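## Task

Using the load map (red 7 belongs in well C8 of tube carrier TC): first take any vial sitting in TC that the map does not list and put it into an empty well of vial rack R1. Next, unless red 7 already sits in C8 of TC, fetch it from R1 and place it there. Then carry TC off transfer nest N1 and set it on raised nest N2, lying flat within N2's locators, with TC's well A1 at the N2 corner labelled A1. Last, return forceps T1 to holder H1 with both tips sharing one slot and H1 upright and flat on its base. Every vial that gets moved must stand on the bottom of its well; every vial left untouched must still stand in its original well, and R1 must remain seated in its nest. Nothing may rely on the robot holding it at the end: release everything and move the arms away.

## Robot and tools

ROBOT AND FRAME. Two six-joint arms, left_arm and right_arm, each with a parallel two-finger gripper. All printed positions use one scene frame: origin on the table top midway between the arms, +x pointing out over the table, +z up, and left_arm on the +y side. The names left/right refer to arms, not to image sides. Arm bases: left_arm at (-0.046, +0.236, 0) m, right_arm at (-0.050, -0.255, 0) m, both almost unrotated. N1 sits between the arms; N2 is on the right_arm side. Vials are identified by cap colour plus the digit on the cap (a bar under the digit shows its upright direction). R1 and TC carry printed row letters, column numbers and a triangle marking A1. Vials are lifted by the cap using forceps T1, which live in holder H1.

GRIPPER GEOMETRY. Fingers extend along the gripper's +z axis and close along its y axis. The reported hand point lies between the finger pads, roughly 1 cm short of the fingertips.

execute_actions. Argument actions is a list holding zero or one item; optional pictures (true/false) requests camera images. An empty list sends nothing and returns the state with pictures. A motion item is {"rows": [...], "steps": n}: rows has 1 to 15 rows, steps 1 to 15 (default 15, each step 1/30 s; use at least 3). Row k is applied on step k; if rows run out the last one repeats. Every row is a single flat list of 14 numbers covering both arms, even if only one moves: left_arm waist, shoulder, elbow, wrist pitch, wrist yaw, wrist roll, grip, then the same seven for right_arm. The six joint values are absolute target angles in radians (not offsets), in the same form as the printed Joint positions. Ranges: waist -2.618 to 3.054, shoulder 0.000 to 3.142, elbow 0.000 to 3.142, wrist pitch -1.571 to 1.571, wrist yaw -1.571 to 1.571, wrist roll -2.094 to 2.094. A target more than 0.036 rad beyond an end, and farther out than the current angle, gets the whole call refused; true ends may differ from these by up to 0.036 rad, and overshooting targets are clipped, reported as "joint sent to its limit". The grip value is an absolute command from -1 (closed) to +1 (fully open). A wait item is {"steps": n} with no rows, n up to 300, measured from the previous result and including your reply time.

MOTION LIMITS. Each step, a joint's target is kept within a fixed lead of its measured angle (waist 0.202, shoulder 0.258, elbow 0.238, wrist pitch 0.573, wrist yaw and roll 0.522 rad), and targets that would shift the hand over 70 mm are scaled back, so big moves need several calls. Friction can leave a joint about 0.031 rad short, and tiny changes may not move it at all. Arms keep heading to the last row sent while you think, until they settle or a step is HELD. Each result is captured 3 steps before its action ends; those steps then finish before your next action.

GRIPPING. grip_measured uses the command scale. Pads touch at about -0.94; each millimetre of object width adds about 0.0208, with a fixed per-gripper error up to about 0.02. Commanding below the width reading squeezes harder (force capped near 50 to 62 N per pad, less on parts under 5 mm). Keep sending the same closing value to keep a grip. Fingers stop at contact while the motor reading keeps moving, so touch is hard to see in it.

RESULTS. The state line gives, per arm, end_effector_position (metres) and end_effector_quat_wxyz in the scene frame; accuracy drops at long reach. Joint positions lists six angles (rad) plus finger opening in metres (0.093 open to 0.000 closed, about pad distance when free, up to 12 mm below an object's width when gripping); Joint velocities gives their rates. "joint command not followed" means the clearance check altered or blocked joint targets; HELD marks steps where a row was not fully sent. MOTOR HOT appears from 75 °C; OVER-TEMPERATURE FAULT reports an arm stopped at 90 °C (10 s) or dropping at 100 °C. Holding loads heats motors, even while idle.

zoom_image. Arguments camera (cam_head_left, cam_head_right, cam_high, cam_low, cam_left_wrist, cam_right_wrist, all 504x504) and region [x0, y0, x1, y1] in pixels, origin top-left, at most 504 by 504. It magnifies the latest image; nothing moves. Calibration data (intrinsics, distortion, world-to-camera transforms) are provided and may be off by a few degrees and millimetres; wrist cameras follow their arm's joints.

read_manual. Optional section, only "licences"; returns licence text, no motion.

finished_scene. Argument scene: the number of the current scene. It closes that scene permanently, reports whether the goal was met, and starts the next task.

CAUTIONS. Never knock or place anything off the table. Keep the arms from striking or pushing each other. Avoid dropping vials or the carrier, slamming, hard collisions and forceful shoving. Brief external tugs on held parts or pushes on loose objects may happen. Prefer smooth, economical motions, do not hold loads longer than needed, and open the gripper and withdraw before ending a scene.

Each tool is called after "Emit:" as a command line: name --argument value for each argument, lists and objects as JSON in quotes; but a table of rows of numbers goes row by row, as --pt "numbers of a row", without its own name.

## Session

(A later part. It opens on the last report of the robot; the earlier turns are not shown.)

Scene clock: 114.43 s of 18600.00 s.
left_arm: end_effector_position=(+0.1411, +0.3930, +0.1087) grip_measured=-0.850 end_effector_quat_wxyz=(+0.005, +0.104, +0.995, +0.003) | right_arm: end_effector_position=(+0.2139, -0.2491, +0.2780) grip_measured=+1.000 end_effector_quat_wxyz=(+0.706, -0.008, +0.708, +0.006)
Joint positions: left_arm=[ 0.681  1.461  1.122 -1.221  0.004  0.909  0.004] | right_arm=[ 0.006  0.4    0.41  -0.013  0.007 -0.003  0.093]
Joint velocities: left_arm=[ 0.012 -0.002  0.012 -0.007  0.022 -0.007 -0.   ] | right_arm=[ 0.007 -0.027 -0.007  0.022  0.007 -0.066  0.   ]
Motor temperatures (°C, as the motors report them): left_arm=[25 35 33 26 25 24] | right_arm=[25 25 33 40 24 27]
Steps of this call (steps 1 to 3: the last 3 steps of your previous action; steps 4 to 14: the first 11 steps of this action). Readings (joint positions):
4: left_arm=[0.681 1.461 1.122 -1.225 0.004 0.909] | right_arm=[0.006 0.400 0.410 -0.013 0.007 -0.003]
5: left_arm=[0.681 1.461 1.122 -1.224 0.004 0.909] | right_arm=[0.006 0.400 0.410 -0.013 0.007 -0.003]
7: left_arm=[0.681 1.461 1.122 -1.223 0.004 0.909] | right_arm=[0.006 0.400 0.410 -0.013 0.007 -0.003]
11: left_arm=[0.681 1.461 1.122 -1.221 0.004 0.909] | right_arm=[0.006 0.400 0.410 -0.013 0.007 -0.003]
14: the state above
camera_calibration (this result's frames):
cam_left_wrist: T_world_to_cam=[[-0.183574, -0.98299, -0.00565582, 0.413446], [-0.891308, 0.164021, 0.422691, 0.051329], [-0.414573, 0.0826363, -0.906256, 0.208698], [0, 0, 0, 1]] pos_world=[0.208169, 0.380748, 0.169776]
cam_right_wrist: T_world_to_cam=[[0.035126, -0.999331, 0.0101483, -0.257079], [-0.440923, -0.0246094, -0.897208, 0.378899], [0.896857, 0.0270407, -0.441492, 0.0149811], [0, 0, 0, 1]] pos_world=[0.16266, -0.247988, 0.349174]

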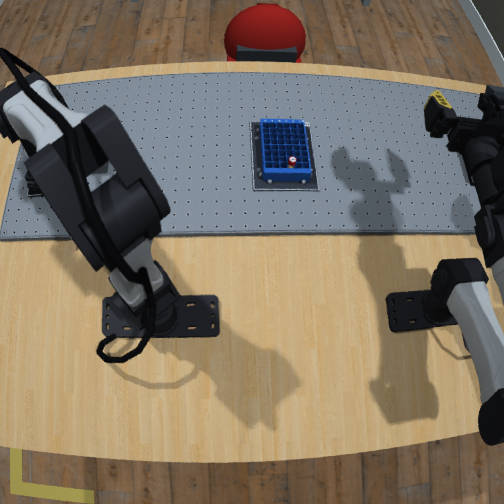

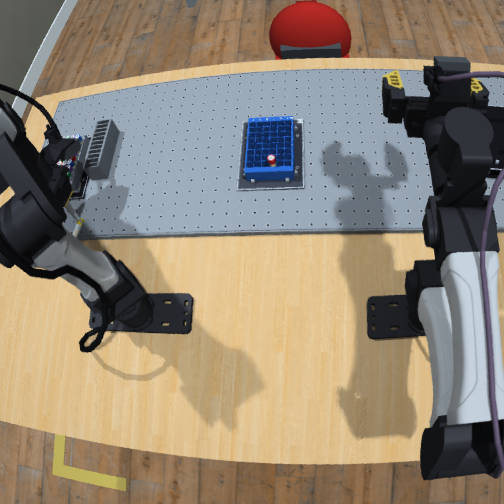

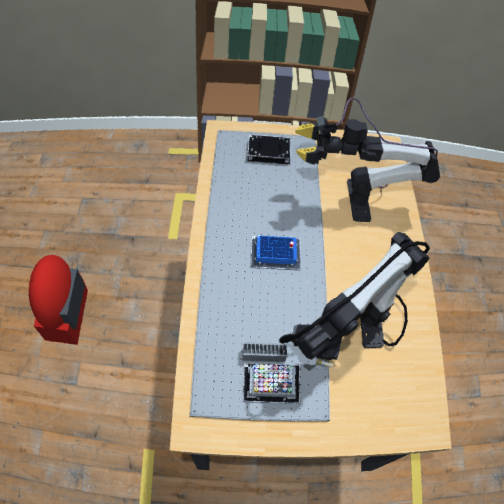

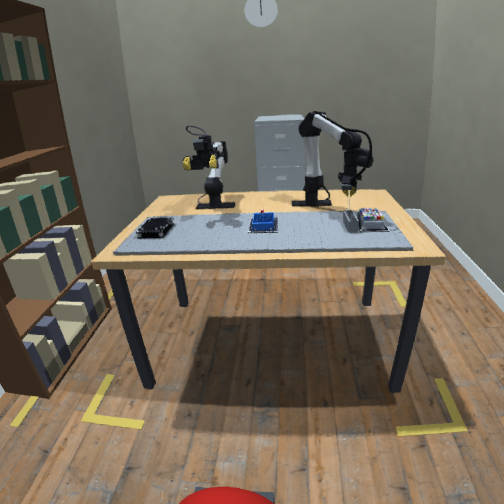

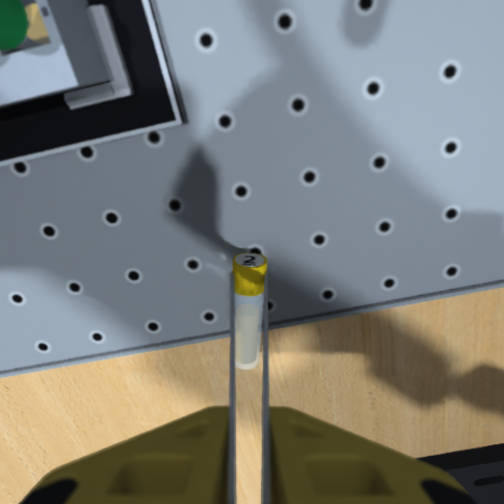

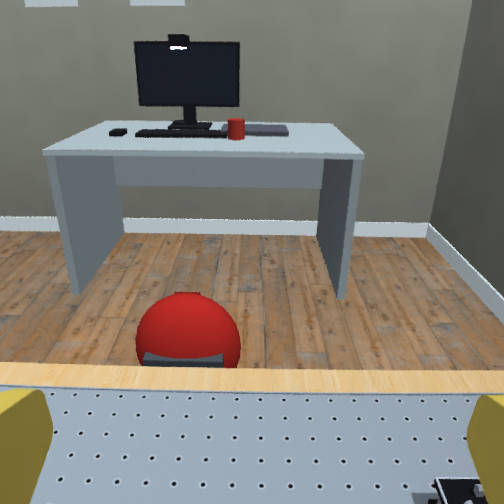

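Emit:
execute_actions --actions '[{"rows":[[0.69,1.45,1.15,-1.24,0.005,0.915,-0.86,0,0.4,0.4,0,0,0,1],[0.69,1.45,1.165,-1.255,0.005,0.915,-0.86,0,0.4,0.4,0,0,0,1],[0.69,1.45,1.18,-1.27,0.005,0.915,-0.86,0,0.4,0.4,0,0,0,1],[0.69,1.45,1.2,-1.29,0.005,0.915,-0.86,0,0.4,0.4,0,0,0,1],[0.69,1.45,1.22,-1.31,0.005,0.95,-0.86,0,0.4,0.4,0,0,0,1],[0.72,1.45,1.24,-1.33,0.005,1.0,-0.86,0,0.4,0.4,0,0,0,1],[0.76,1.45,1.26,-1.35,0.005,1.07,-0.86,0,0.4,0.4,0,0,0,1],[0.8,1.45,1.28,-1.37,0.05,1.14,-0.86,0,0.4,0.4,0,0,0,1],[0.85,1.45,1.3,-1.39,0.1,1.21,-0.86,0,0.4,0.4,0,0,0,1],[0.9,1.45,1.3,-1.4,0.16,1.28,-0.86,0,0.4,0.4,0,0,0,1],[0.95,1.45,1.3,-1.4,0.23,1.35,-0.86,0,0.4,0.4,0,0,0,1],[1.0,1.45,1.3,-1.4,0.3,1.42,-0.86,0,0.4,0.4,0,0,0,1],[1.05,1.45,1.3,-1.4,0.37,1.49,-0.86,0,0.4,0.4,0,0,0,1],[1.1,1.45,1.3,-1.4,0.44,1.55,-0.86,0,0.4,0.4,0,0,0,1],[1.15,1.45,1.3,-1.4,0.51,1.58,-0.86,0,0.4,0.4,0,0,0,1]],"steps":15}]'

Emit:
execute_actions --actions '[{"rows":[[1.2,1.45,1.3,-1.4,0.59,1.58,-0.86,0,0.4,0.4,0,0,0,1],[1.25,1.45,1.3,-1.4,0.67,1.58,-0.86,0,0.4,0.4,0,0,0,1],[1.3,1.45,1.3,-1.4,0.75,1.58,-0.86,0,0.4,0.4,0,0,0,1],[1.35,1.45,1.3,-1.4,0.83,1.58,-0.86,0,0.4,0.4,0,0,0,1],[1.4,1.45,1.3,-1.4,0.91,1.58,-0.86,0,0.4,0.4,0,0,0,1],[1.44,1.45,1.3,-1.4,0.99,1.58,-0.86,0,0.4,0.4,0,0,0,1],[1.47,1.45,1.3,-1.4,1.07,1.58,-0.86,0,0.4,0.4,0,0,0,1],[1.49,1.45,1.3,-1.4,1.15,1.58,-0.86,0,0.4,0.4,0,0,0,1],[1.49,1.45,1.3,-1.4,1.23,1.58,-0.86,0,0.4,0.4,0,0,0,1],[1.49,1.45,1.3,-1.4,1.31,1.58,-0.86,0,0.4,0.4,0,0,0,1],[1.49,1.45,1.3,-1.4,1.39,1.58,-0.86,0,0.4,0.4,0,0,0,1],[1.49,1.45,1.3,-1.4,1.46,1.58,-0.86,0,0.4,0.4,0,0,0,1],[1.49,1.45,1.3,-1.4,1.52,1.58,-0.86,0,0.4,0.4,0,0,0,1],[1.49,1.45,1.3,-1.4,1.57,1.58,-0.86,0,0.4,0.4,0,0,0,1]],"steps":15}]'

Emit:
execute_actions --actions '[{"rows":[[1.49,1.48,1.26,-1.34,1.57,1.58,-0.86,0,0.4,0.4,0,0,0,1],[1.49,1.5,1.22,-1.28,1.57,1.58,-0.86,0,0.4,0.4,0,0,0,1],[1.49,1.52,1.18,-1.22,1.57,1.58,-0.86,0,0.4,0.4,0,0,0,1],[1.49,1.54,1.14,-1.16,1.57,1.58,-0.86,0,0.4,0.4,0,0,0,1],[1.49,1.56,1.10,-1.10,1.57,1.58,-0.86,0,0.4,0.4,0,0,0,1],[1.49,1.58,1.06,-1.04,1.57,1.58,-0.86,0,0.4,0.4,0,0,0,1],[1.49,1.6,1.02,-0.98,1.57,1.58,-0.86,0,0.4,0.4,0,0,0,1],[1.49,1.62,0.98,-0.92,1.57,1.58,-0.86,0,0.4,0.4,0,0,0,1],[1.49,1.64,0.94,-0.86,1.57,1.58,-0.86,0,0.4,0.4,0,0,0,1],[1.49,1.66,0.9,-0.8,1.57,1.58,-0.86,0,0.4,0.4,0,0,0,1],[1.49,1.685,0.87,-0.74,1.57,1.58,-0.86,0,0.4,0.4,0,0,0,1],[1.49,1.71,0.84,-0.69,1.57,1.58,-0.86,0,0.4,0.4,0,0,0,1],[1.49,1.735,0.815,-0.64,1.57,1.58,-0.86,0,0.4,0.4,0,0,0,1],[1.49,1.76,0.795,-0.6,1.57,1.58,-0.86,0,0.4,0.4,0,0,0,1],[1.49,1.775,0.778,-0.58,1.57,1.58,-0.86,0,0.4,0.4,0,0,0,1]],"steps":15}]'

Emit:
execute_actions --actions '[{"steps":18}]' --pictures true

Scene clock: 115.57 s of 18600.00 s.
left_arm: end_effector_position=(+0.1251, +0.4277, +0.1505) grip_measured=-0.850 end_effector_quat_wxyz=(+0.066, +0.129, +0.989, -0.005) | right_arm: end_effector_position=(+0.2139, -0.2491, +0.2780) grip_measured=+1.000 end_effector_quat_wxyz=(+0.706, -0.008, +0.708, +0.006)
Joint positions: left_arm=[ 0.9    1.461  1.282 -1.334  0.12   1.176  0.004] | right_arm=[ 0.006  0.4    0.41  -0.013  0.007 -0.003  0.093]
Joint velocities: left_arm=[ 1.492 -0.017  0.11  -0.271  1.267  1.575  0.001] | right_arm=[-0.007  0.007  0.002 -0.095 -0.007 -0.007  0.   ]
Motor temperatures (°C, as the motors report them): left_arm=[25 35 33 26 25 24] | right_arm=[25 25 33 40 24 27]
Steps of this call (steps 1 to 3: the last 3 steps of your previous action; steps 4 to 15: the robot went on to your last target; steps 16 to 22: nothing new was sent; steps 23 to 34: the first 12 steps of this action). Readings (joint positions):
23: left_arm=[0.681 1.461 1.122 -1.221 0.004 0.909] | right_arm=[0.006 0.400 0.410 -0.013 0.007 -0.003]
24: left_arm=[0.681 1.461 1.125 -1.225 0.004 0.909] | right_arm=[0.006 0.400 0.410 -0.013 0.007 -0.003]
26: left_arm=[0.681 1.461 1.144 -1.242 0.004 0.909] | right_arm=[0.006 0.400 0.410 -0.013 0.007 -0.003]
30: left_arm=[0.719 1.461 1.223 -1.291 0.014 0.984] | right_arm=[0.006 0.400 0.410 -0.013 0.007 -0.003]
34: the state above

Scene clock: 116.07 s of 18600.00 s.
left_arm: end_effector_position=(+0.1204, +0.4702, +0.2435) grip_measured=-0.850 end_effector_quat_wxyz=(+0.529, +0.026, +0.848, -0.014) | right_arm: end_effector_position=(+0.2139, -0.2491, +0.2780) grip_measured=+1.000 end_effector_quat_wxyz=(+0.706, -0.008, +0.708, +0.006)
Joint positions: left_arm=[ 1.486  1.461  1.283 -1.379  1.114  1.558  0.004] | right_arm=[ 0.006  0.4    0.41  -0.013  0.007 -0.003  0.093]
Joint velocities: left_arm=[ 0.002  0.007  0.002 -0.007  2.264  0.11   0.001] | right_arm=[-0.002 -0.007 -0.002  0.007 -0.007 -0.007  0.   ]
Motor temperatures (°C, as the motors report them): left_arm=[25 35 33 26 25 24] | right_arm=[25 25 33 40 24 27]
Steps of this call (steps 1 to 3: the last 3 steps of your previous action; steps 4 to 15: the first 12 steps of this action). Readings (joint positions):
4: left_arm=[1.106 1.461 1.283 -1.361 0.322 1.393] | right_arm=[0.006 0.400 0.410 -0.013 0.007 -0.003]
5: left_arm=[1.156 1.461 1.283 -1.365 0.384 1.430] | right_arm=[0.006 0.400 0.410 -0.013 0.007 -0.003]
7: left_arm=[1.255 1.461 1.283 -1.372 0.519 1.482] | right_arm=[0.006 0.400 0.410 -0.013 0.007 -0.003]
11: left_arm=[1.436 1.461 1.283 -1.377 0.810 1.537] | right_arm=[0.006 0.400 0.410 -0.013 0.007 -0.003]
15: the state above

Scene clock: 116.57 s of 18600.00 s.
left_arm: end_effector_position=(+0.1382, +0.4785, +0.1735) grip_measured=-0.850 end_effector_quat_wxyz=(+0.694, -0.016, +0.718, -0.063) | right_arm: end_effector_position=(+0.2139, -0.2491, +0.2780) grip_measured=+1.000 end_effector_quat_wxyz=(+0.706, -0.008, +0.708, +0.006)
Joint positions: left_arm=[ 1.486  1.662  0.906 -0.93   1.54   1.574  0.004] | right_arm=[ 0.006  0.4    0.41  -0.013  0.007 -0.003  0.093]
Joint velocities: left_arm=[ 0.012  0.676 -1.018  1.473  0.022 -0.007 -0.   ] | right_arm=[ 0.017 -0.002 -0.002  0.051 -0.066  0.037  0.   ]
Motor temperatures (°C, as the motors report them): left_arm=[25 35 33 26 25 24] | right_arm=[25 25 33 40 24 27]
Steps of this call (steps 1 to 3: the last 3 steps of your previous action; steps 4 to 15: the first 12 steps of this action). Readings (joint positions):
4: left_arm=[1.486 1.461 1.283 -1.380 1.370 1.568] | right_arm=[0.006 0.400 0.410 -0.013 0.007 -0.003]
5: left_arm=[1.486 1.461 1.277 -1.366 1.412 1.569] | right_arm=[0.006 0.400 0.410 -0.013 0.007 -0.003]
7: left_arm=[1.486 1.469 1.232 -1.312 1.474 1.571] | right_arm=[0.006 0.400 0.410 -0.013 0.007 -0.003]
11: left_arm=[1.486 1.556 1.072 -1.140 1.530 1.574] | right_arm=[0.006 0.400 0.410 -0.013 0.007 -0.003]
15: the state above

Scene clock: 117.17 s of 18600.00 s.
left_arm: end_effector_position=(+0.1383, +0.4803, +0.1239) grip_measured=-0.850 end_effector_quat_wxyz=(+0.700, +0.017, +0.713, -0.028) | right_arm: end_effector_position=(+0.2139, -0.2491, +0.2780) grip_measured=+1.000 end_effector_quat_wxyz=(+0.706, -0.008, +0.708, +0.006)
Joint positions: left_arm=[ 1.486  1.772  0.784 -0.604  1.553  1.575  0.004] | right_arm=[ 0.006  0.4    0.41  -0.013  0.007 -0.003  0.093]
Joint velocities: left_arm=[-0.002  0.007 -0.002  0.022  0.022  0.007 -0.   ] | right_arm=[-0.012 -0.017  0.007 -0.007 -0.081  0.125  0.   ]
Motor temperatures (°C, as the motors report them): left_arm=[25 35 33 26 25 24] | right_arm=[25 25 33 40 24 27]
Kept back: nothing.
Steps of this call (steps 1 to 3: the last 3 steps of your previous action; steps 4 to 18: the robot went on to your last target). Readings (joint positions):
1: left_arm=[1.486 1.685 0.873 -0.879 1.542 1.574] | right_arm=[0.006 0.400 0.410 -0.013 0.007 -0.003]
2: left_arm=[1.486 1.709 0.846 -0.829 1.543 1.574] | right_arm=[0.006 0.400 0.410 -0.013 0.007 -0.003]
4: left_arm=[1.486 1.751 0.804 -0.748 1.544 1.574] | right_arm=[0.006 0.400 0.410 -0.013 0.007 -0.003]
8: left_arm=[1.486 1.772 0.784 -0.663 1.548 1.574] | right_arm=[0.006 0.400 0.410 -0.013 0.007 -0.003]
18: the state above
camera_calibration (this result's frames):
cam_left_wrist: T_world_to_cam=[[-0.0644893, -0.997143, 0.0393428, 0.483609], [-0.448991, -0.00621594, -0.893515, 0.211747], [0.891206, -0.0752867, -0.447307, 0.052402], [0, 0, 0, 1]] pos_world=[0.0795593, 0.487488, 0.193613]
cam_right_wrist: T_world_to_cam=[[0.035126, -0.999331, 0.0101483, -0.257079], [-0.440923, -0.0246094, -0.897208, 0.378899], [0.896857, 0.0270407, -0.441492, 0.0149811], [0, 0, 0, 1]] pos_world=[0.16266, -0.247988, 0.349174]

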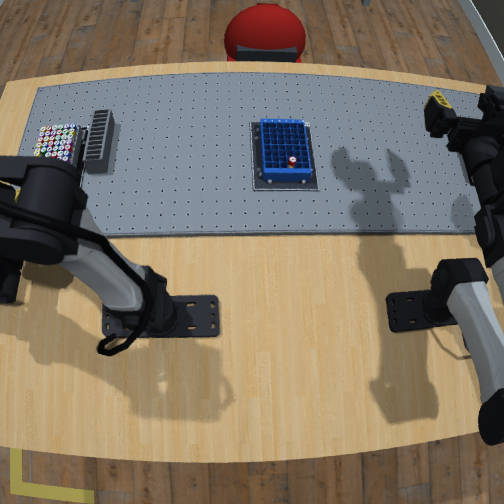

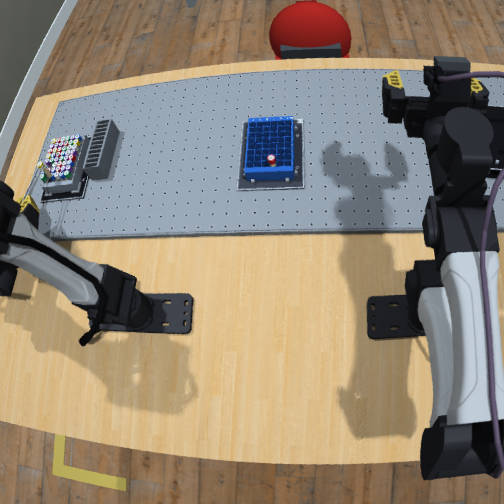

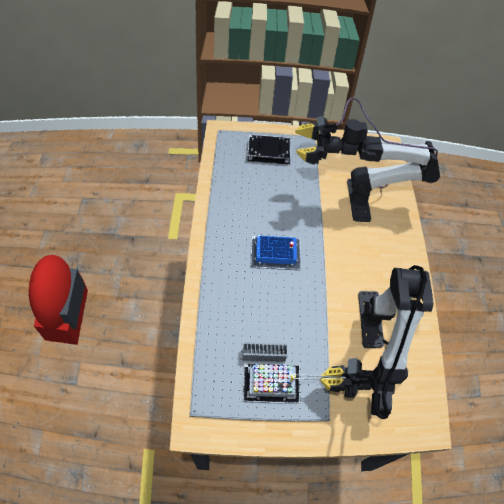

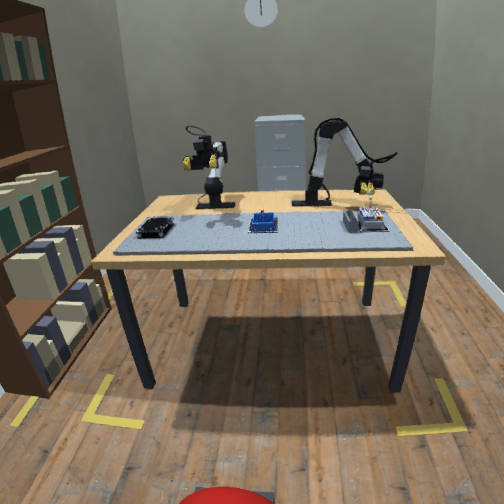

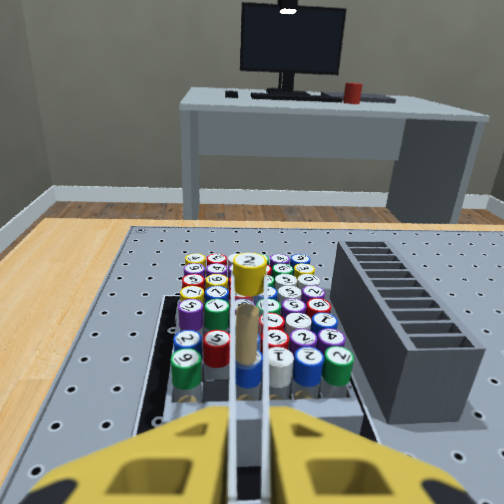

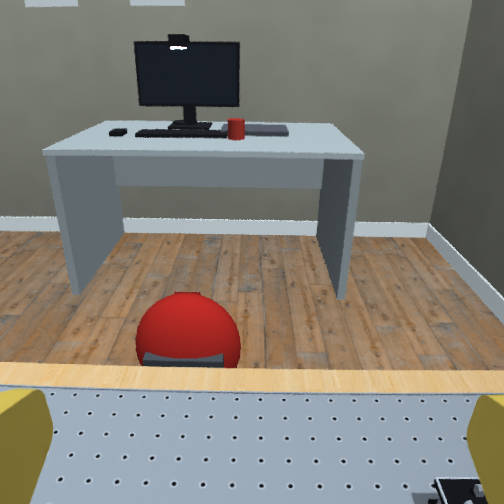

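Emit:
execute_actions --actions '[{"rows":[[1.49,1.775,0.815,-0.61,1.57,1.58,-0.86,0,0.4,0.4,0,0,0,1],[1.49,1.775,0.83,-0.61,1.57,1.58,-0.86,0,0.4,0.4,0,0,0,1],[1.49,1.775,0.845,-0.61,1.57,1.58,-0.86,0,0.4,0.4,0,0,0,1],[1.49,1.785,0.859,-0.61,1.57,1.58,-0.86,0,0.4,0.4,0,0,0,1],[1.49,1.795,0.859,-0.61,1.57,1.58,-0.86,0,0.4,0.4,0,0,0,1],[1.49,1.808,0.859,-0.61,1.57,1.58,-0.86,0,0.4,0.4,0,0,0,1]],"steps":15}]' --pictures true

Emit:
zoom_image --camera "cam_left_wrist" --region '[170,250,330,410]'

Scene clock: 117.80 s of 18600.00 s.
left_arm: end_effector_position=(+0.1393, +0.4949, +0.1308) grip_measured=-0.850 end_effector_quat_wxyz=(+0.702, +0.031, +0.711, -0.014) | right_arm: end_effector_position=(+0.2139, -0.2491, +0.2780) grip_measured=+1.000 end_effector_quat_wxyz=(+0.706, -0.008, +0.708, +0.006)
Joint positions: left_arm=[ 1.486  1.791  0.843 -0.603  1.558  1.575  0.004] | right_arm=[ 0.006  0.4    0.41  -0.013  0.007 -0.003  0.093]
Joint velocities: left_arm=[-0.017  0.022  0.002 -0.051 -0.007  0.037  0.001] | right_arm=[0.012 0.002 0.002 0.007 0.007 0.007 0.   ]
Motor temperatures (°C, as the motors report them): left_arm=[25 35 33 26 25 24] | right_arm=[25 25 33 40 24 27]
Steps of this call (steps 1 to 7: the robot went on to your last target; steps 8 to 19: the first 12 steps of this action). Readings (joint positions):
8: left_arm=[1.486 1.772 0.785 -0.599 1.554 1.575] | right_arm=[0.006 0.400 0.410 -0.013 0.007 -0.003]
9: left_arm=[1.486 1.772 0.789 -0.600 1.554 1.575] | right_arm=[0.006 0.400 0.410 -0.013 0.007 -0.003]
11: left_arm=[1.486 1.772 0.809 -0.603 1.554 1.575] | right_arm=[0.006 0.400 0.410 -0.013 0.007 -0.003]
15: left_arm=[1.486 1.780 0.843 -0.603 1.557 1.575] | right_arm=[0.006 0.400 0.410 -0.013 0.007 -0.003]
19: the state above
camera_calibration (this result's frames):
cam_left_wrist: T_world_to_cam=[[-0.0646198, -0.99791, -0.000320572, 0.503598], [-0.442951, 0.0289712, -0.896078, 0.200547], [0.894214, -0.0577624, -0.443897, 0.0462157], [0, 0, 0, 1]] pos_world=[0.0800483, 0.499405, 0.200382]
cam_right_wrist: T_world_to_cam=[[0.035126, -0.999331, 0.0101483, -0.257079], [-0.440923, -0.0246094, -0.897208, 0.378899], [0.896857, 0.0270407, -0.441492, 0.0149811], [0, 0, 0, 1]] pos_world=[0.16266, -0.247988, 0.349174]

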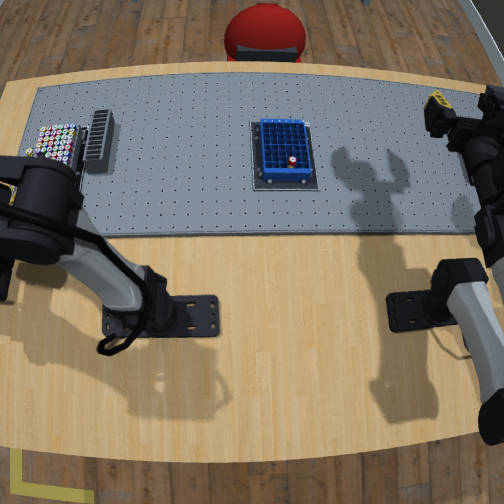

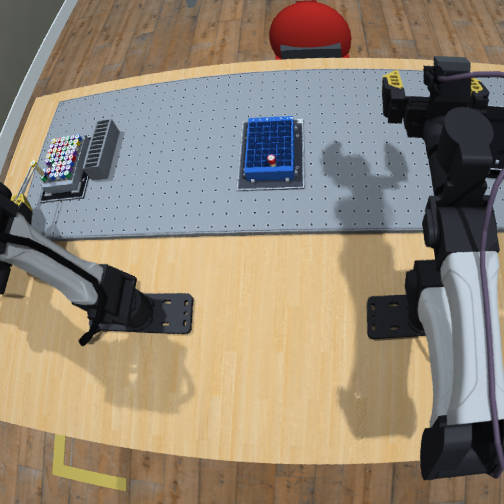

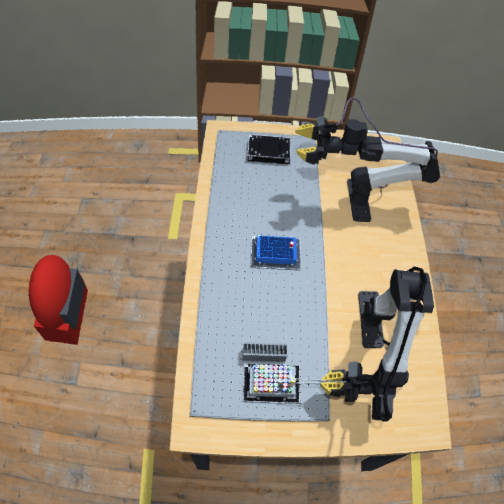

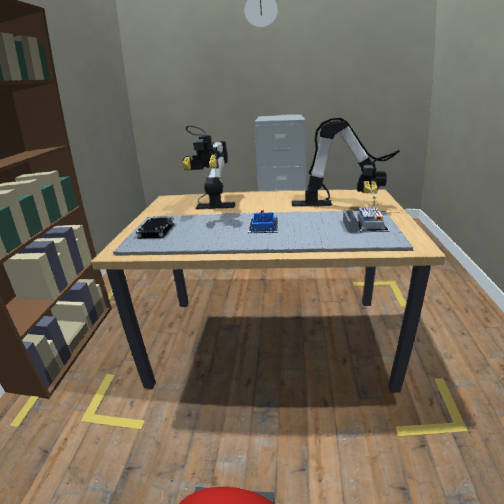

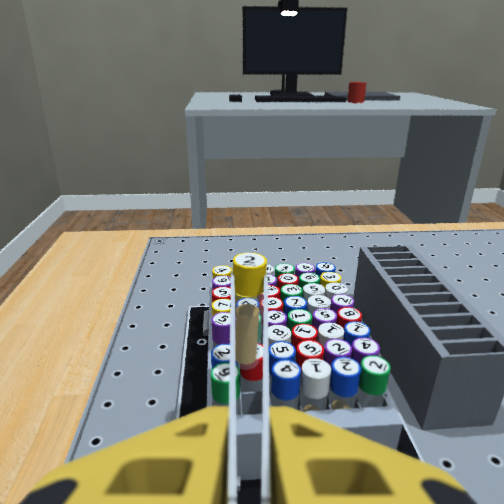

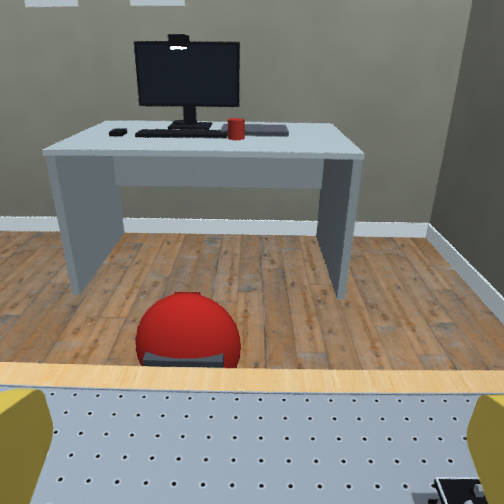

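Region (170, 250, 330, 410) of cam_left_wrist's 504x504 image, scaled by 3.150, with more detail than that image has.

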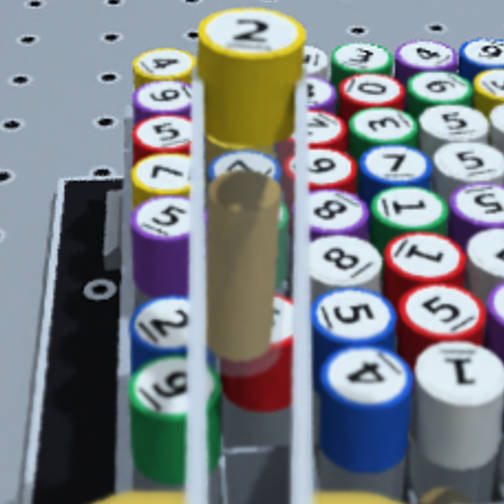

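Emit:
execute_actions --actions '[{"rows":[[1.49,1.8,0.825,-0.6,1.57,1.58,-0.86,0,0.4,0.4,0,0,0,1],[1.49,1.8,0.815,-0.6,1.57,1.58,-0.86,0,0.4,0.4,0,0,0,1],[1.49,1.8,0.815,-0.585,1.57,1.58,-0.86,0,0.4,0.4,0,0,0,1],[1.49,1.81,0.812,-0.575,1.57,1.58,-0.86,0,0.4,0.4,0,0,0,1],[1.49,1.818,0.809,-0.565,1.57,1.58,-0.86,0,0.4,0.4,0,0,0,1],[1.49,1.826,0.806,-0.555,1.57,1.58,-0.86,0,0.4,0.4,0,0,0,1],[1.49,1.834,0.803,-0.545,1.57,1.58,-0.86,0,0.4,0.4,0,0,0,1],[1.49,1.842,0.8,-0.535,1.57,1.58,-0.86,0,0.4,0.4,0,0,0,1],[1.49,1.85,0.798,-0.528,1.57,1.58,-0.86,0,0.4,0.4,0,0,0,1],[1.49,1.858,0.797,-0.522,1.57,1.58,-0.86,0,0.4,0.4,0,0,0,1]],"steps":15}]'

Emit:
execute_actions --actions '[{"steps":10}]' --pictures true

Emit:
zoom_image --camera "cam_left_wrist" --region '[170,250,330,410]'

Emit:
zoom_image --camera "cam_high" --region '[240,350,320,410]'

Scene clock: 118.60 s of 18600.00 s.
left_arm: end_effector_position=(+0.1391, +0.4914, +0.1135) grip_measured=-0.850 end_effector_quat_wxyz=(+0.702, +0.020, +0.711, -0.026) | right_arm: end_effector_position=(+0.2139, -0.2491, +0.2780) grip_measured=+1.000 end_effector_quat_wxyz=(+0.706, -0.008, +0.708, +0.006)
Joint positions: left_arm=[ 1.486  1.839  0.813 -0.558  1.558  1.575  0.004] | right_arm=[ 0.006  0.4    0.41  -0.013  0.007 -0.003  0.093]
Joint velocities: left_arm=[-0.007  0.168 -0.056  0.154  0.037  0.066 -0.   ] | right_arm=[ 0.007  0.002 -0.007  0.007  0.051 -0.037  0.   ]
Motor temperatures (°C, as the motors report them): left_arm=[25 35 33 26 25 24] | right_arm=[25 25 33 41 24 27]
Steps of this call (steps 1 to 3: the last 3 steps of your previous action; steps 4 to 12: the robot went on to your last target; steps 13 to 24: the first 12 steps of this action). Readings (joint positions):
13: left_arm=[1.486 1.792 0.843 -0.603 1.558 1.575] | right_arm=[0.006 0.400 0.410 -0.013 0.007 -0.003]
14: left_arm=[1.486 1.792 0.842 -0.603 1.558 1.575] | right_arm=[0.006 0.400 0.410 -0.013 0.007 -0.003]
16: left_arm=[1.486 1.792 0.835 -0.601 1.558 1.575] | right_arm=[0.006 0.400 0.410 -0.013 0.007 -0.003]
20: left_arm=[1.486 1.805 0.823 -0.582 1.558 1.575] | right_arm=[0.006 0.400 0.410 -0.013 0.007 -0.003]
24: the state above

Scene clock: 118.93 s of 18600.00 s.
left_arm: end_effector_position=(+0.1391, +0.4920, +0.1117) grip_measured=-0.850 end_effector_quat_wxyz=(+0.702, +0.023, +0.711, -0.023) | right_arm: end_effector_position=(+0.2139, -0.2491, +0.2780) grip_measured=+1.000 end_effector_quat_wxyz=(+0.706, -0.008, +0.708, +0.006)
Joint positions: left_arm=[ 1.486  1.844  0.81  -0.542  1.558  1.575  0.004] | right_arm=[ 0.006  0.4    0.41  -0.013  0.007 -0.003  0.093]
Joint velocities: left_arm=[-0.002 -0.017 -0.002 -0.007 -0.037 -0.037 -0.   ] | right_arm=[ 0.002 -0.002  0.002 -0.007 -0.037 -0.051  0.   ]
Motor temperatures (°C, as the motors report them): left_arm=[25 35 33 26 25 24] | right_arm=[25 25 33 41 24 27]
Kept back: nothing.
Steps of this call (steps 1 to 3: the last 3 steps of your previous action; steps 4 to 10: the robot went on to your last target). Readings (joint positions):
1: left_arm=[1.486 1.843 0.812 -0.555 1.558 1.575] | right_arm=[0.006 0.400 0.410 -0.013 0.007 -0.003]
2: left_arm=[1.486 1.844 0.811 -0.552 1.558 1.575] | right_arm=[0.006 0.400 0.410 -0.013 0.007 -0.003]
4: left_arm=[1.486 1.844 0.810 -0.548 1.558 1.575] | right_arm=[0.006 0.400 0.410 -0.013 0.007 -0.003]
8: left_arm=[1.486 1.844 0.810 -0.543 1.558 1.575] | right_arm=[0.006 0.400 0.410 -0.013 0.007 -0.003]
10: the state above
camera_calibration (this result's frames):
cam_left_wrist: T_world_to_cam=[[-0.0646084, -0.99762, 0.0240915, 0.497729], [-0.444022, 0.00711884, -0.895987, 0.194301], [0.893683, -0.0685855, -0.443426, 0.0430718], [0, 0, 0, 1]] pos_world=[0.0799391, 0.498115, 0.1812]
cam_right_wrist: T_world_to_cam=[[0.035126, -0.999331, 0.0101483, -0.257079], [-0.440923, -0.0246094, -0.897208, 0.378899], [0.896857, 0.0270407, -0.441492, 0.0149811], [0, 0, 0, 1]] pos_world=[0.16266, -0.247988, 0.349174]

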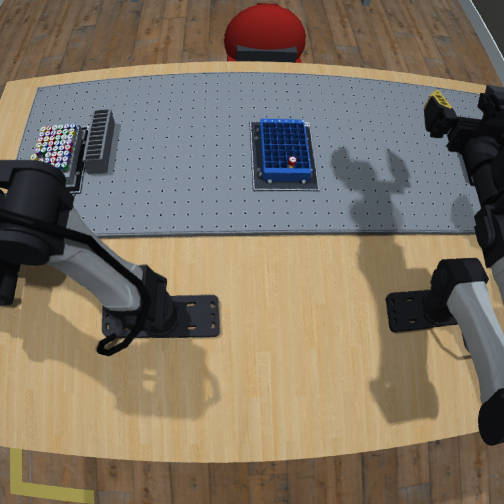

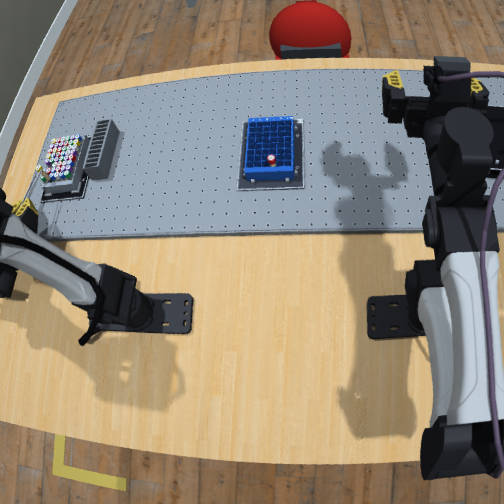

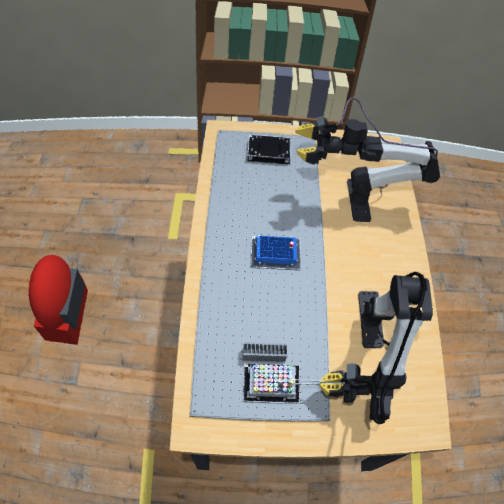

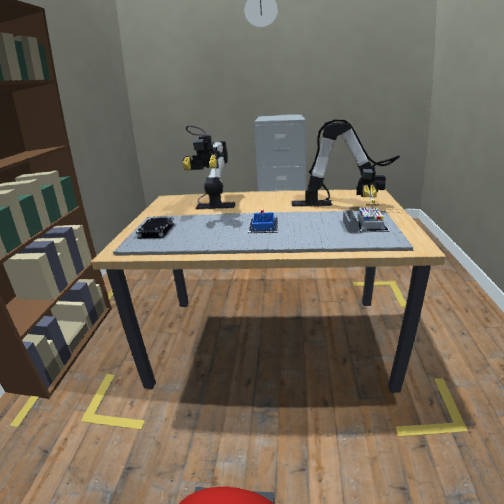

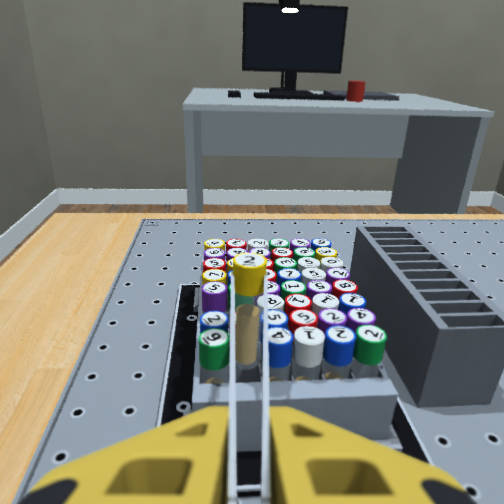

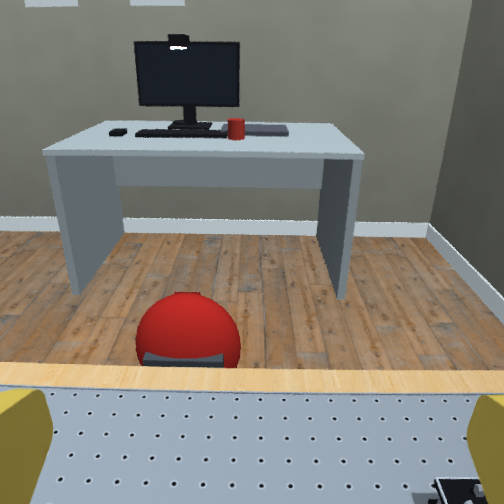

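Region (170, 250, 330, 410) of cam_left_wrist's 504x504 image, scaled by 3.150, with more detail than that image has.

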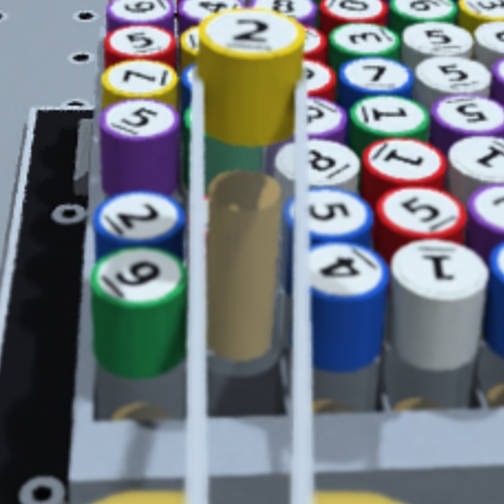

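Region (240, 350, 320, 410) of cam_high's 504x504 image, scaled by 6.300, with more detail than that image has; it fills the top 378 rows of this view, and the rest is white.

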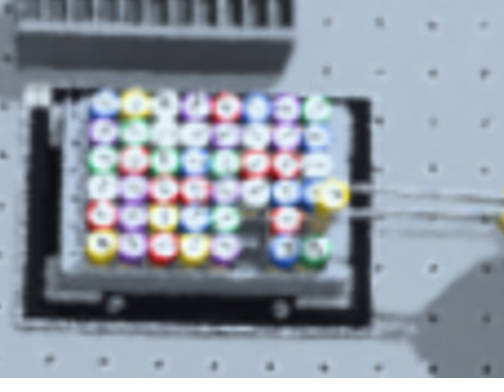

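Emit:
execute_actions --actions '[{"rows":[[1.49,1.858,0.797,-0.51,1.57,1.58,-0.86,0,0.4,0.4,0,0,0,1],[1.49,1.863,0.795,-0.503,1.57,1.58,-0.86,0,0.4,0.4,0,0,0,1],[1.49,1.868,0.793,-0.496,1.57,1.58,-0.86,0,0.4,0.4,0,0,0,1],[1.49,1.873,0.791,-0.489,1.57,1.58,-0.86,0,0.4,0.4,0,0,0,1],[1.49,1.878,0.789,-0.482,1.57,1.58,-0.86,0,0.4,0.4,0,0,0,1],[1.49,1.883,0.787,-0.475,1.57,1.58,-0.86,0,0.4,0.4,0,0,0,1],[1.49,1.888,0.785,-0.469,1.57,1.58,-0.86,0,0.4,0.4,0,0,0,1],[1.49,1.893,0.783,-0.469,1.57,1.58,-0.86,0,0.4,0.4,0,0,0,1],[1.49,1.896,0.782,-0.469,1.57,1.58,-0.86,0,0.4,0.4,0,0,0,1]],"steps":15}]'

Emit:
execute_actions --actions '[{"steps":8}]' --pictures true

Emit:
zoom_image --camera "cam_left_wrist" --region '[170,250,330,410]'

Scene clock: 119.60 s of 18600.00 s.
left_arm: end_effector_position=(+0.1391, +0.4919, +0.1012) grip_measured=-0.850 end_effector_quat_wxyz=(+0.703, +0.022, +0.710, -0.024) | right_arm: end_effector_position=(+0.2139, -0.2491, +0.2780) grip_measured=+1.000 end_effector_quat_wxyz=(+0.706, -0.008, +0.708, +0.006)
Joint positions: left_arm=[ 1.486  1.88   0.798 -0.495  1.561  1.575  0.004] | right_arm=[ 0.006  0.4    0.41  -0.013  0.007 -0.003  0.093]
Joint velocities: left_arm=[-0.012  0.037 -0.046 -0.022  0.037 -0.066  0.001] | right_arm=[-0.007  0.012  0.007 -0.051  0.007  0.007  0.   ]
Motor temperatures (°C, as the motors report them): left_arm=[25 35 33 26 25 24] | right_arm=[25 25 33 41 24 27]
Steps of this call (steps 1 to 8: the robot went on to your last target; steps 9 to 20: the first 12 steps of this action). Readings (joint positions):
9: left_arm=[1.486 1.844 0.810 -0.539 1.558 1.575] | right_arm=[0.006 0.400 0.410 -0.013 0.007 -0.003]
10: left_arm=[1.486 1.844 0.810 -0.536 1.558 1.575] | right_arm=[0.006 0.400 0.410 -0.013 0.007 -0.003]
12: left_arm=[1.486 1.844 0.810 -0.527 1.558 1.575] | right_arm=[0.006 0.400 0.410 -0.013 0.007 -0.003]
16: left_arm=[1.486 1.863 0.809 -0.505 1.559 1.575] | right_arm=[0.006 0.400 0.410 -0.013 0.007 -0.003]
20: the state above

Scene clock: 119.87 s of 18600.00 s.
left_arm: end_effector_position=(+0.1391, +0.4924, +0.1017) grip_measured=-0.850 end_effector_quat_wxyz=(+0.705, +0.024, +0.709, -0.021) | right_arm: end_effector_position=(+0.2139, -0.2491, +0.2780) grip_measured=+1.000 end_effector_quat_wxyz=(+0.706, -0.008, +0.708, +0.006)
Joint positions: left_arm=[ 1.486  1.88   0.797 -0.487  1.565  1.575  0.004] | right_arm=[ 0.006  0.4    0.41  -0.013  0.007 -0.003  0.093]
Joint velocities: left_arm=[-0.007 -0.002 -0.007 -0.051 -0.037  0.037  0.   ] | right_arm=[-0.007 -0.002  0.012 -0.081  0.037  0.007  0.   ]
Motor temperatures (°C, as the motors report them): left_arm=[25 35 33 26 25 24] | right_arm=[25 25 33 41 24 27]
Kept back: nothing.
Steps of this call (steps 1 to 3: the last 3 steps of your previous action; steps 4 to 8: the robot went on to your last target). Readings (joint positions):
1: left_arm=[1.486 1.880 0.797 -0.494 1.563 1.575] | right_arm=[0.006 0.400 0.410 -0.013 0.007 -0.003]
2: left_arm=[1.486 1.880 0.797 -0.492 1.564 1.575] | right_arm=[0.006 0.400 0.410 -0.013 0.007 -0.003]
4: left_arm=[1.486 1.880 0.797 -0.489 1.565 1.575] | right_arm=[0.006 0.400 0.410 -0.013 0.007 -0.003]
8: the state above
camera_calibration (this result's frames):
cam_left_wrist: T_world_to_cam=[[-0.0647549, -0.997725, 0.0187512, 0.498997], [-0.43722, 0.0114757, -0.899281, 0.182614], [0.89702, -0.0664313, -0.436969, 0.0364577], [0, 0, 0, 1]] pos_world=[0.0794516, 0.498188, 0.170795]
cam_right_wrist: T_world_to_cam=[[0.035126, -0.999331, 0.0101483, -0.257079], [-0.440923, -0.0246094, -0.897208, 0.378899], [0.896857, 0.0270407, -0.441492, 0.0149811], [0, 0, 0, 1]] pos_world=[0.16266, -0.247988, 0.349174]

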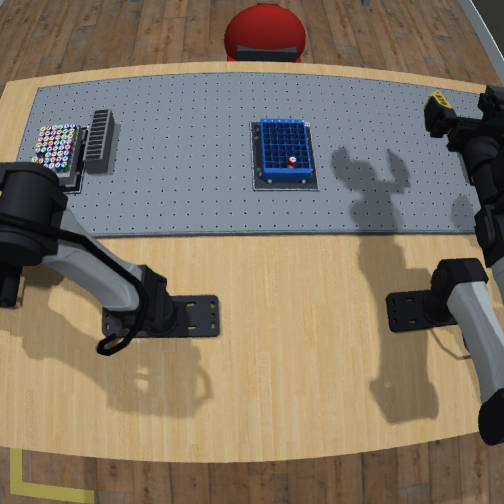

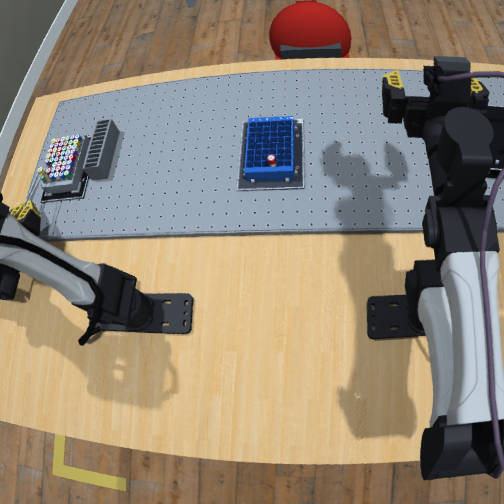

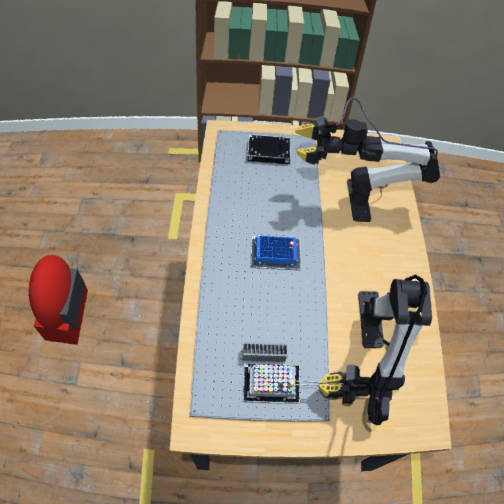

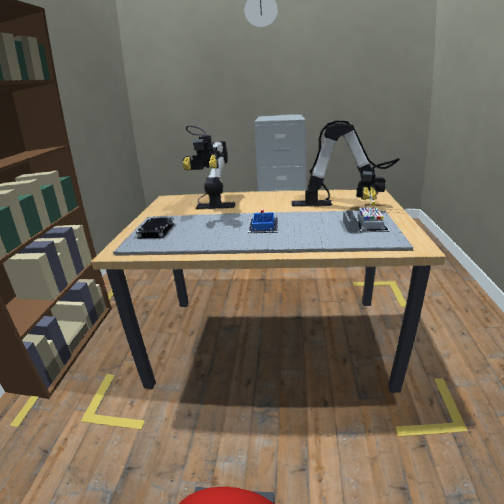

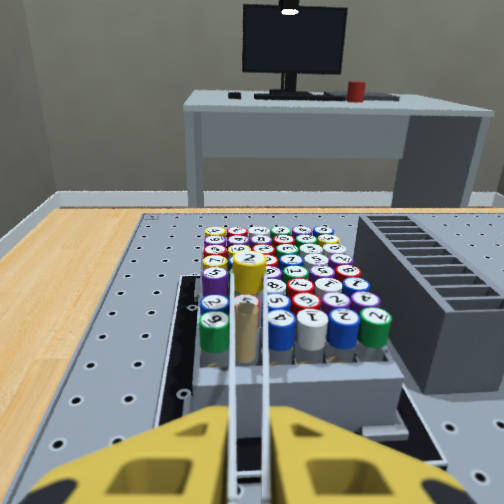

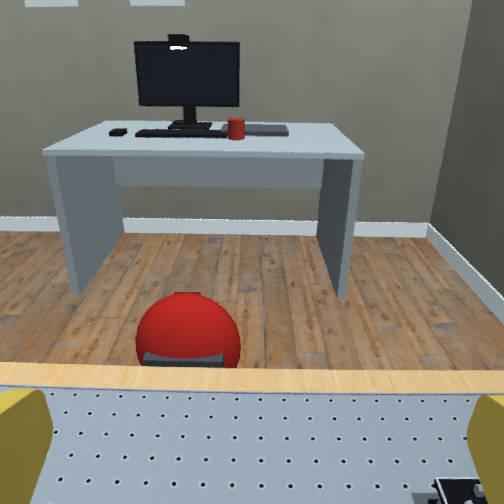

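Region (170, 250, 330, 410) of cam_left_wrist's 504x504 image, scaled by 3.150, with more detail than that image has.

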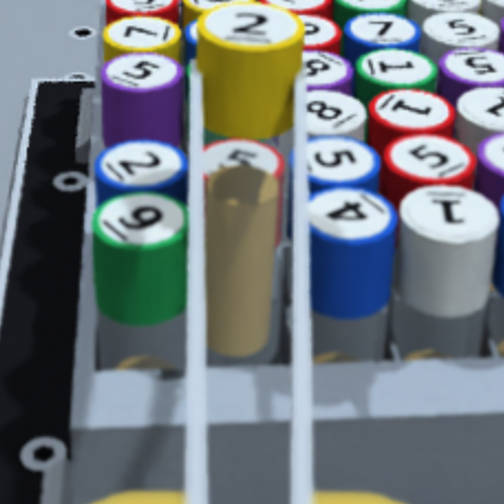

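Emit:
execute_actions --actions '[{"rows":[[1.49,1.885,0.826,-0.48,1.57,1.58,-0.86,0,0.4,0.4,0,0,0,1],[1.49,1.885,0.826,-0.48,1.57,1.58,-0.86,0,0.4,0.4,0,0,0,1],[1.46,1.885,0.82,-0.48,1.57,1.58,-0.86,0,0.4,0.4,0,0,0,1],[1.46,1.885,0.82,-0.48,1.57,1.58,-0.86,0,0.4,0.4,0,0,0,1],[1.469,1.885,0.82,-0.48,1.57,1.58,-0.86,0,0.4,0.4,0,0,0,1]],"steps":14}]' --pictures true

Emit:
zoom_image --camera "cam_left_wrist" --region '[170,250,330,410]'

Scene clock: 120.43 s of 18600.00 s.
left_arm: end_effector_position=(+0.1411, +0.4910, +0.1017) grip_measured=-0.850 end_effector_quat_wxyz=(+0.705, +0.028, +0.709, -0.023) | right_arm: end_effector_position=(+0.2139, -0.2491, +0.2780) grip_measured=+1.000 end_effector_quat_wxyz=(+0.706, -0.008, +0.708, +0.006)
Joint positions: left_arm=[ 1.478  1.88   0.797 -0.486  1.565  1.575  0.004] | right_arm=[ 0.006  0.4    0.41  -0.013  0.007 -0.003  0.093]
Joint velocities: left_arm=[-0.002 -0.007 -0.007 -0.051  0.022 -0.022 -0.001] | right_arm=[ 0.002 -0.007  0.002  0.007 -0.051 -0.007  0.   ]
Motor temperatures (°C, as the motors report them): left_arm=[25 35 33 26 25 24] | right_arm=[25 25 33 41 24 27]
Steps of this call (steps 1 to 6: the robot went on to your last target; steps 7 to 17: the first 11 steps of this action). Readings (joint positions):
7: left_arm=[1.486 1.880 0.797 -0.486 1.565 1.575] | right_arm=[0.006 0.400 0.410 -0.013 0.007 -0.003]
8: left_arm=[1.486 1.880 0.797 -0.486 1.565 1.575] | right_arm=[0.006 0.400 0.410 -0.013 0.007 -0.003]
10: left_arm=[1.482 1.880 0.797 -0.486 1.565 1.575] | right_arm=[0.006 0.400 0.410 -0.013 0.007 -0.003]
14: left_arm=[1.478 1.880 0.797 -0.486 1.565 1.575] | right_arm=[0.006 0.400 0.410 -0.013 0.007 -0.003]
17: the state above
camera_calibration (this result's frames):
cam_left_wrist: T_world_to_cam=[[-0.0723692, -0.997229, 0.0172255, 0.498776], [-0.437021, 0.0161807, -0.899306, 0.18115], [0.896535, -0.0726099, -0.436981, 0.0377143], [0, 0, 0, 1]] pos_world=[0.0814502, 0.497202, 0.170798]
cam_right_wrist: T_world_to_cam=[[0.035126, -0.999331, 0.0101483, -0.257079], [-0.440923, -0.0246094, -0.897208, 0.378899], [0.896857, 0.0270407, -0.441492, 0.0149811], [0, 0, 0, 1]] pos_world=[0.16266, -0.247988, 0.349174]

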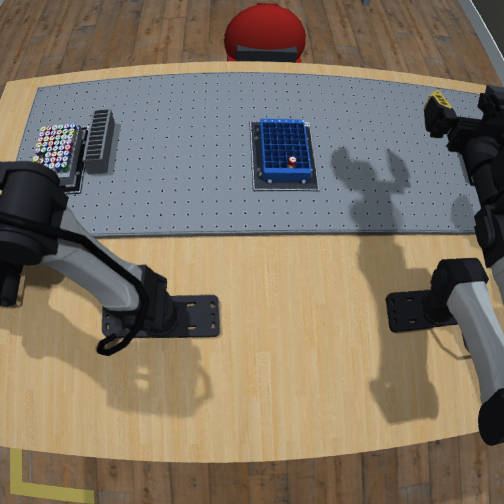

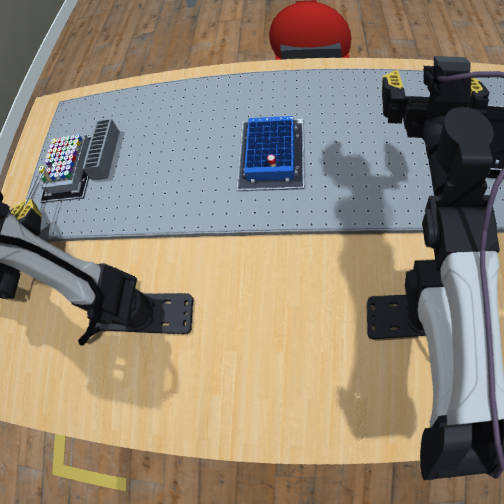

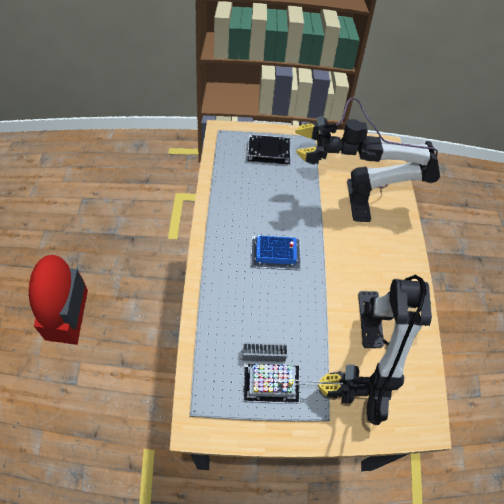

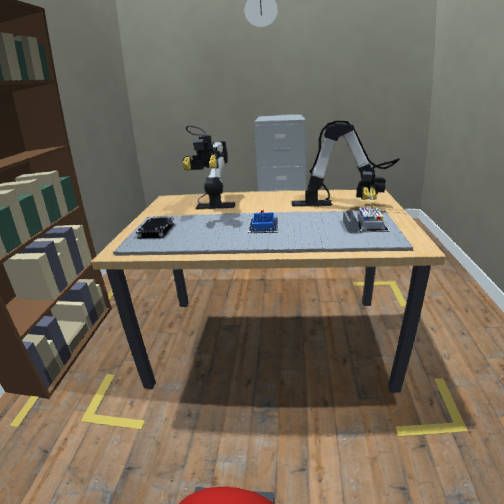

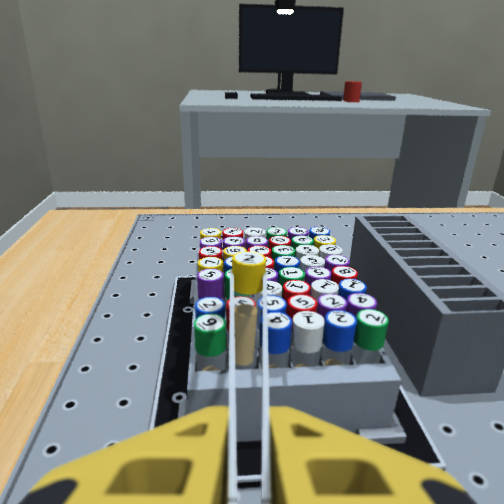

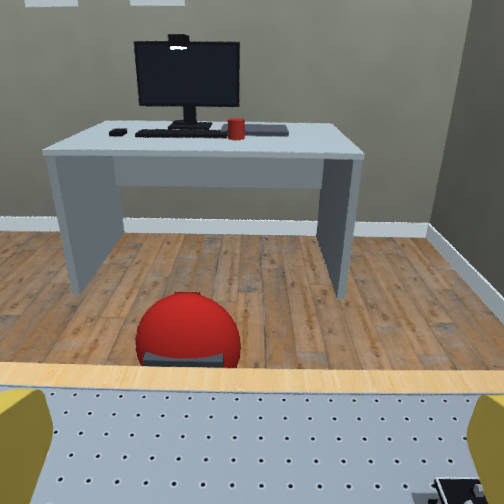

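Region (170, 250, 330, 410) of cam_left_wrist's 504x504 image, scaled by 3.150, with more detail than that image has.

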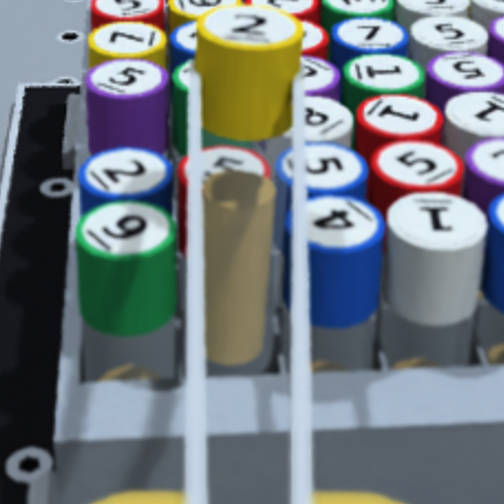

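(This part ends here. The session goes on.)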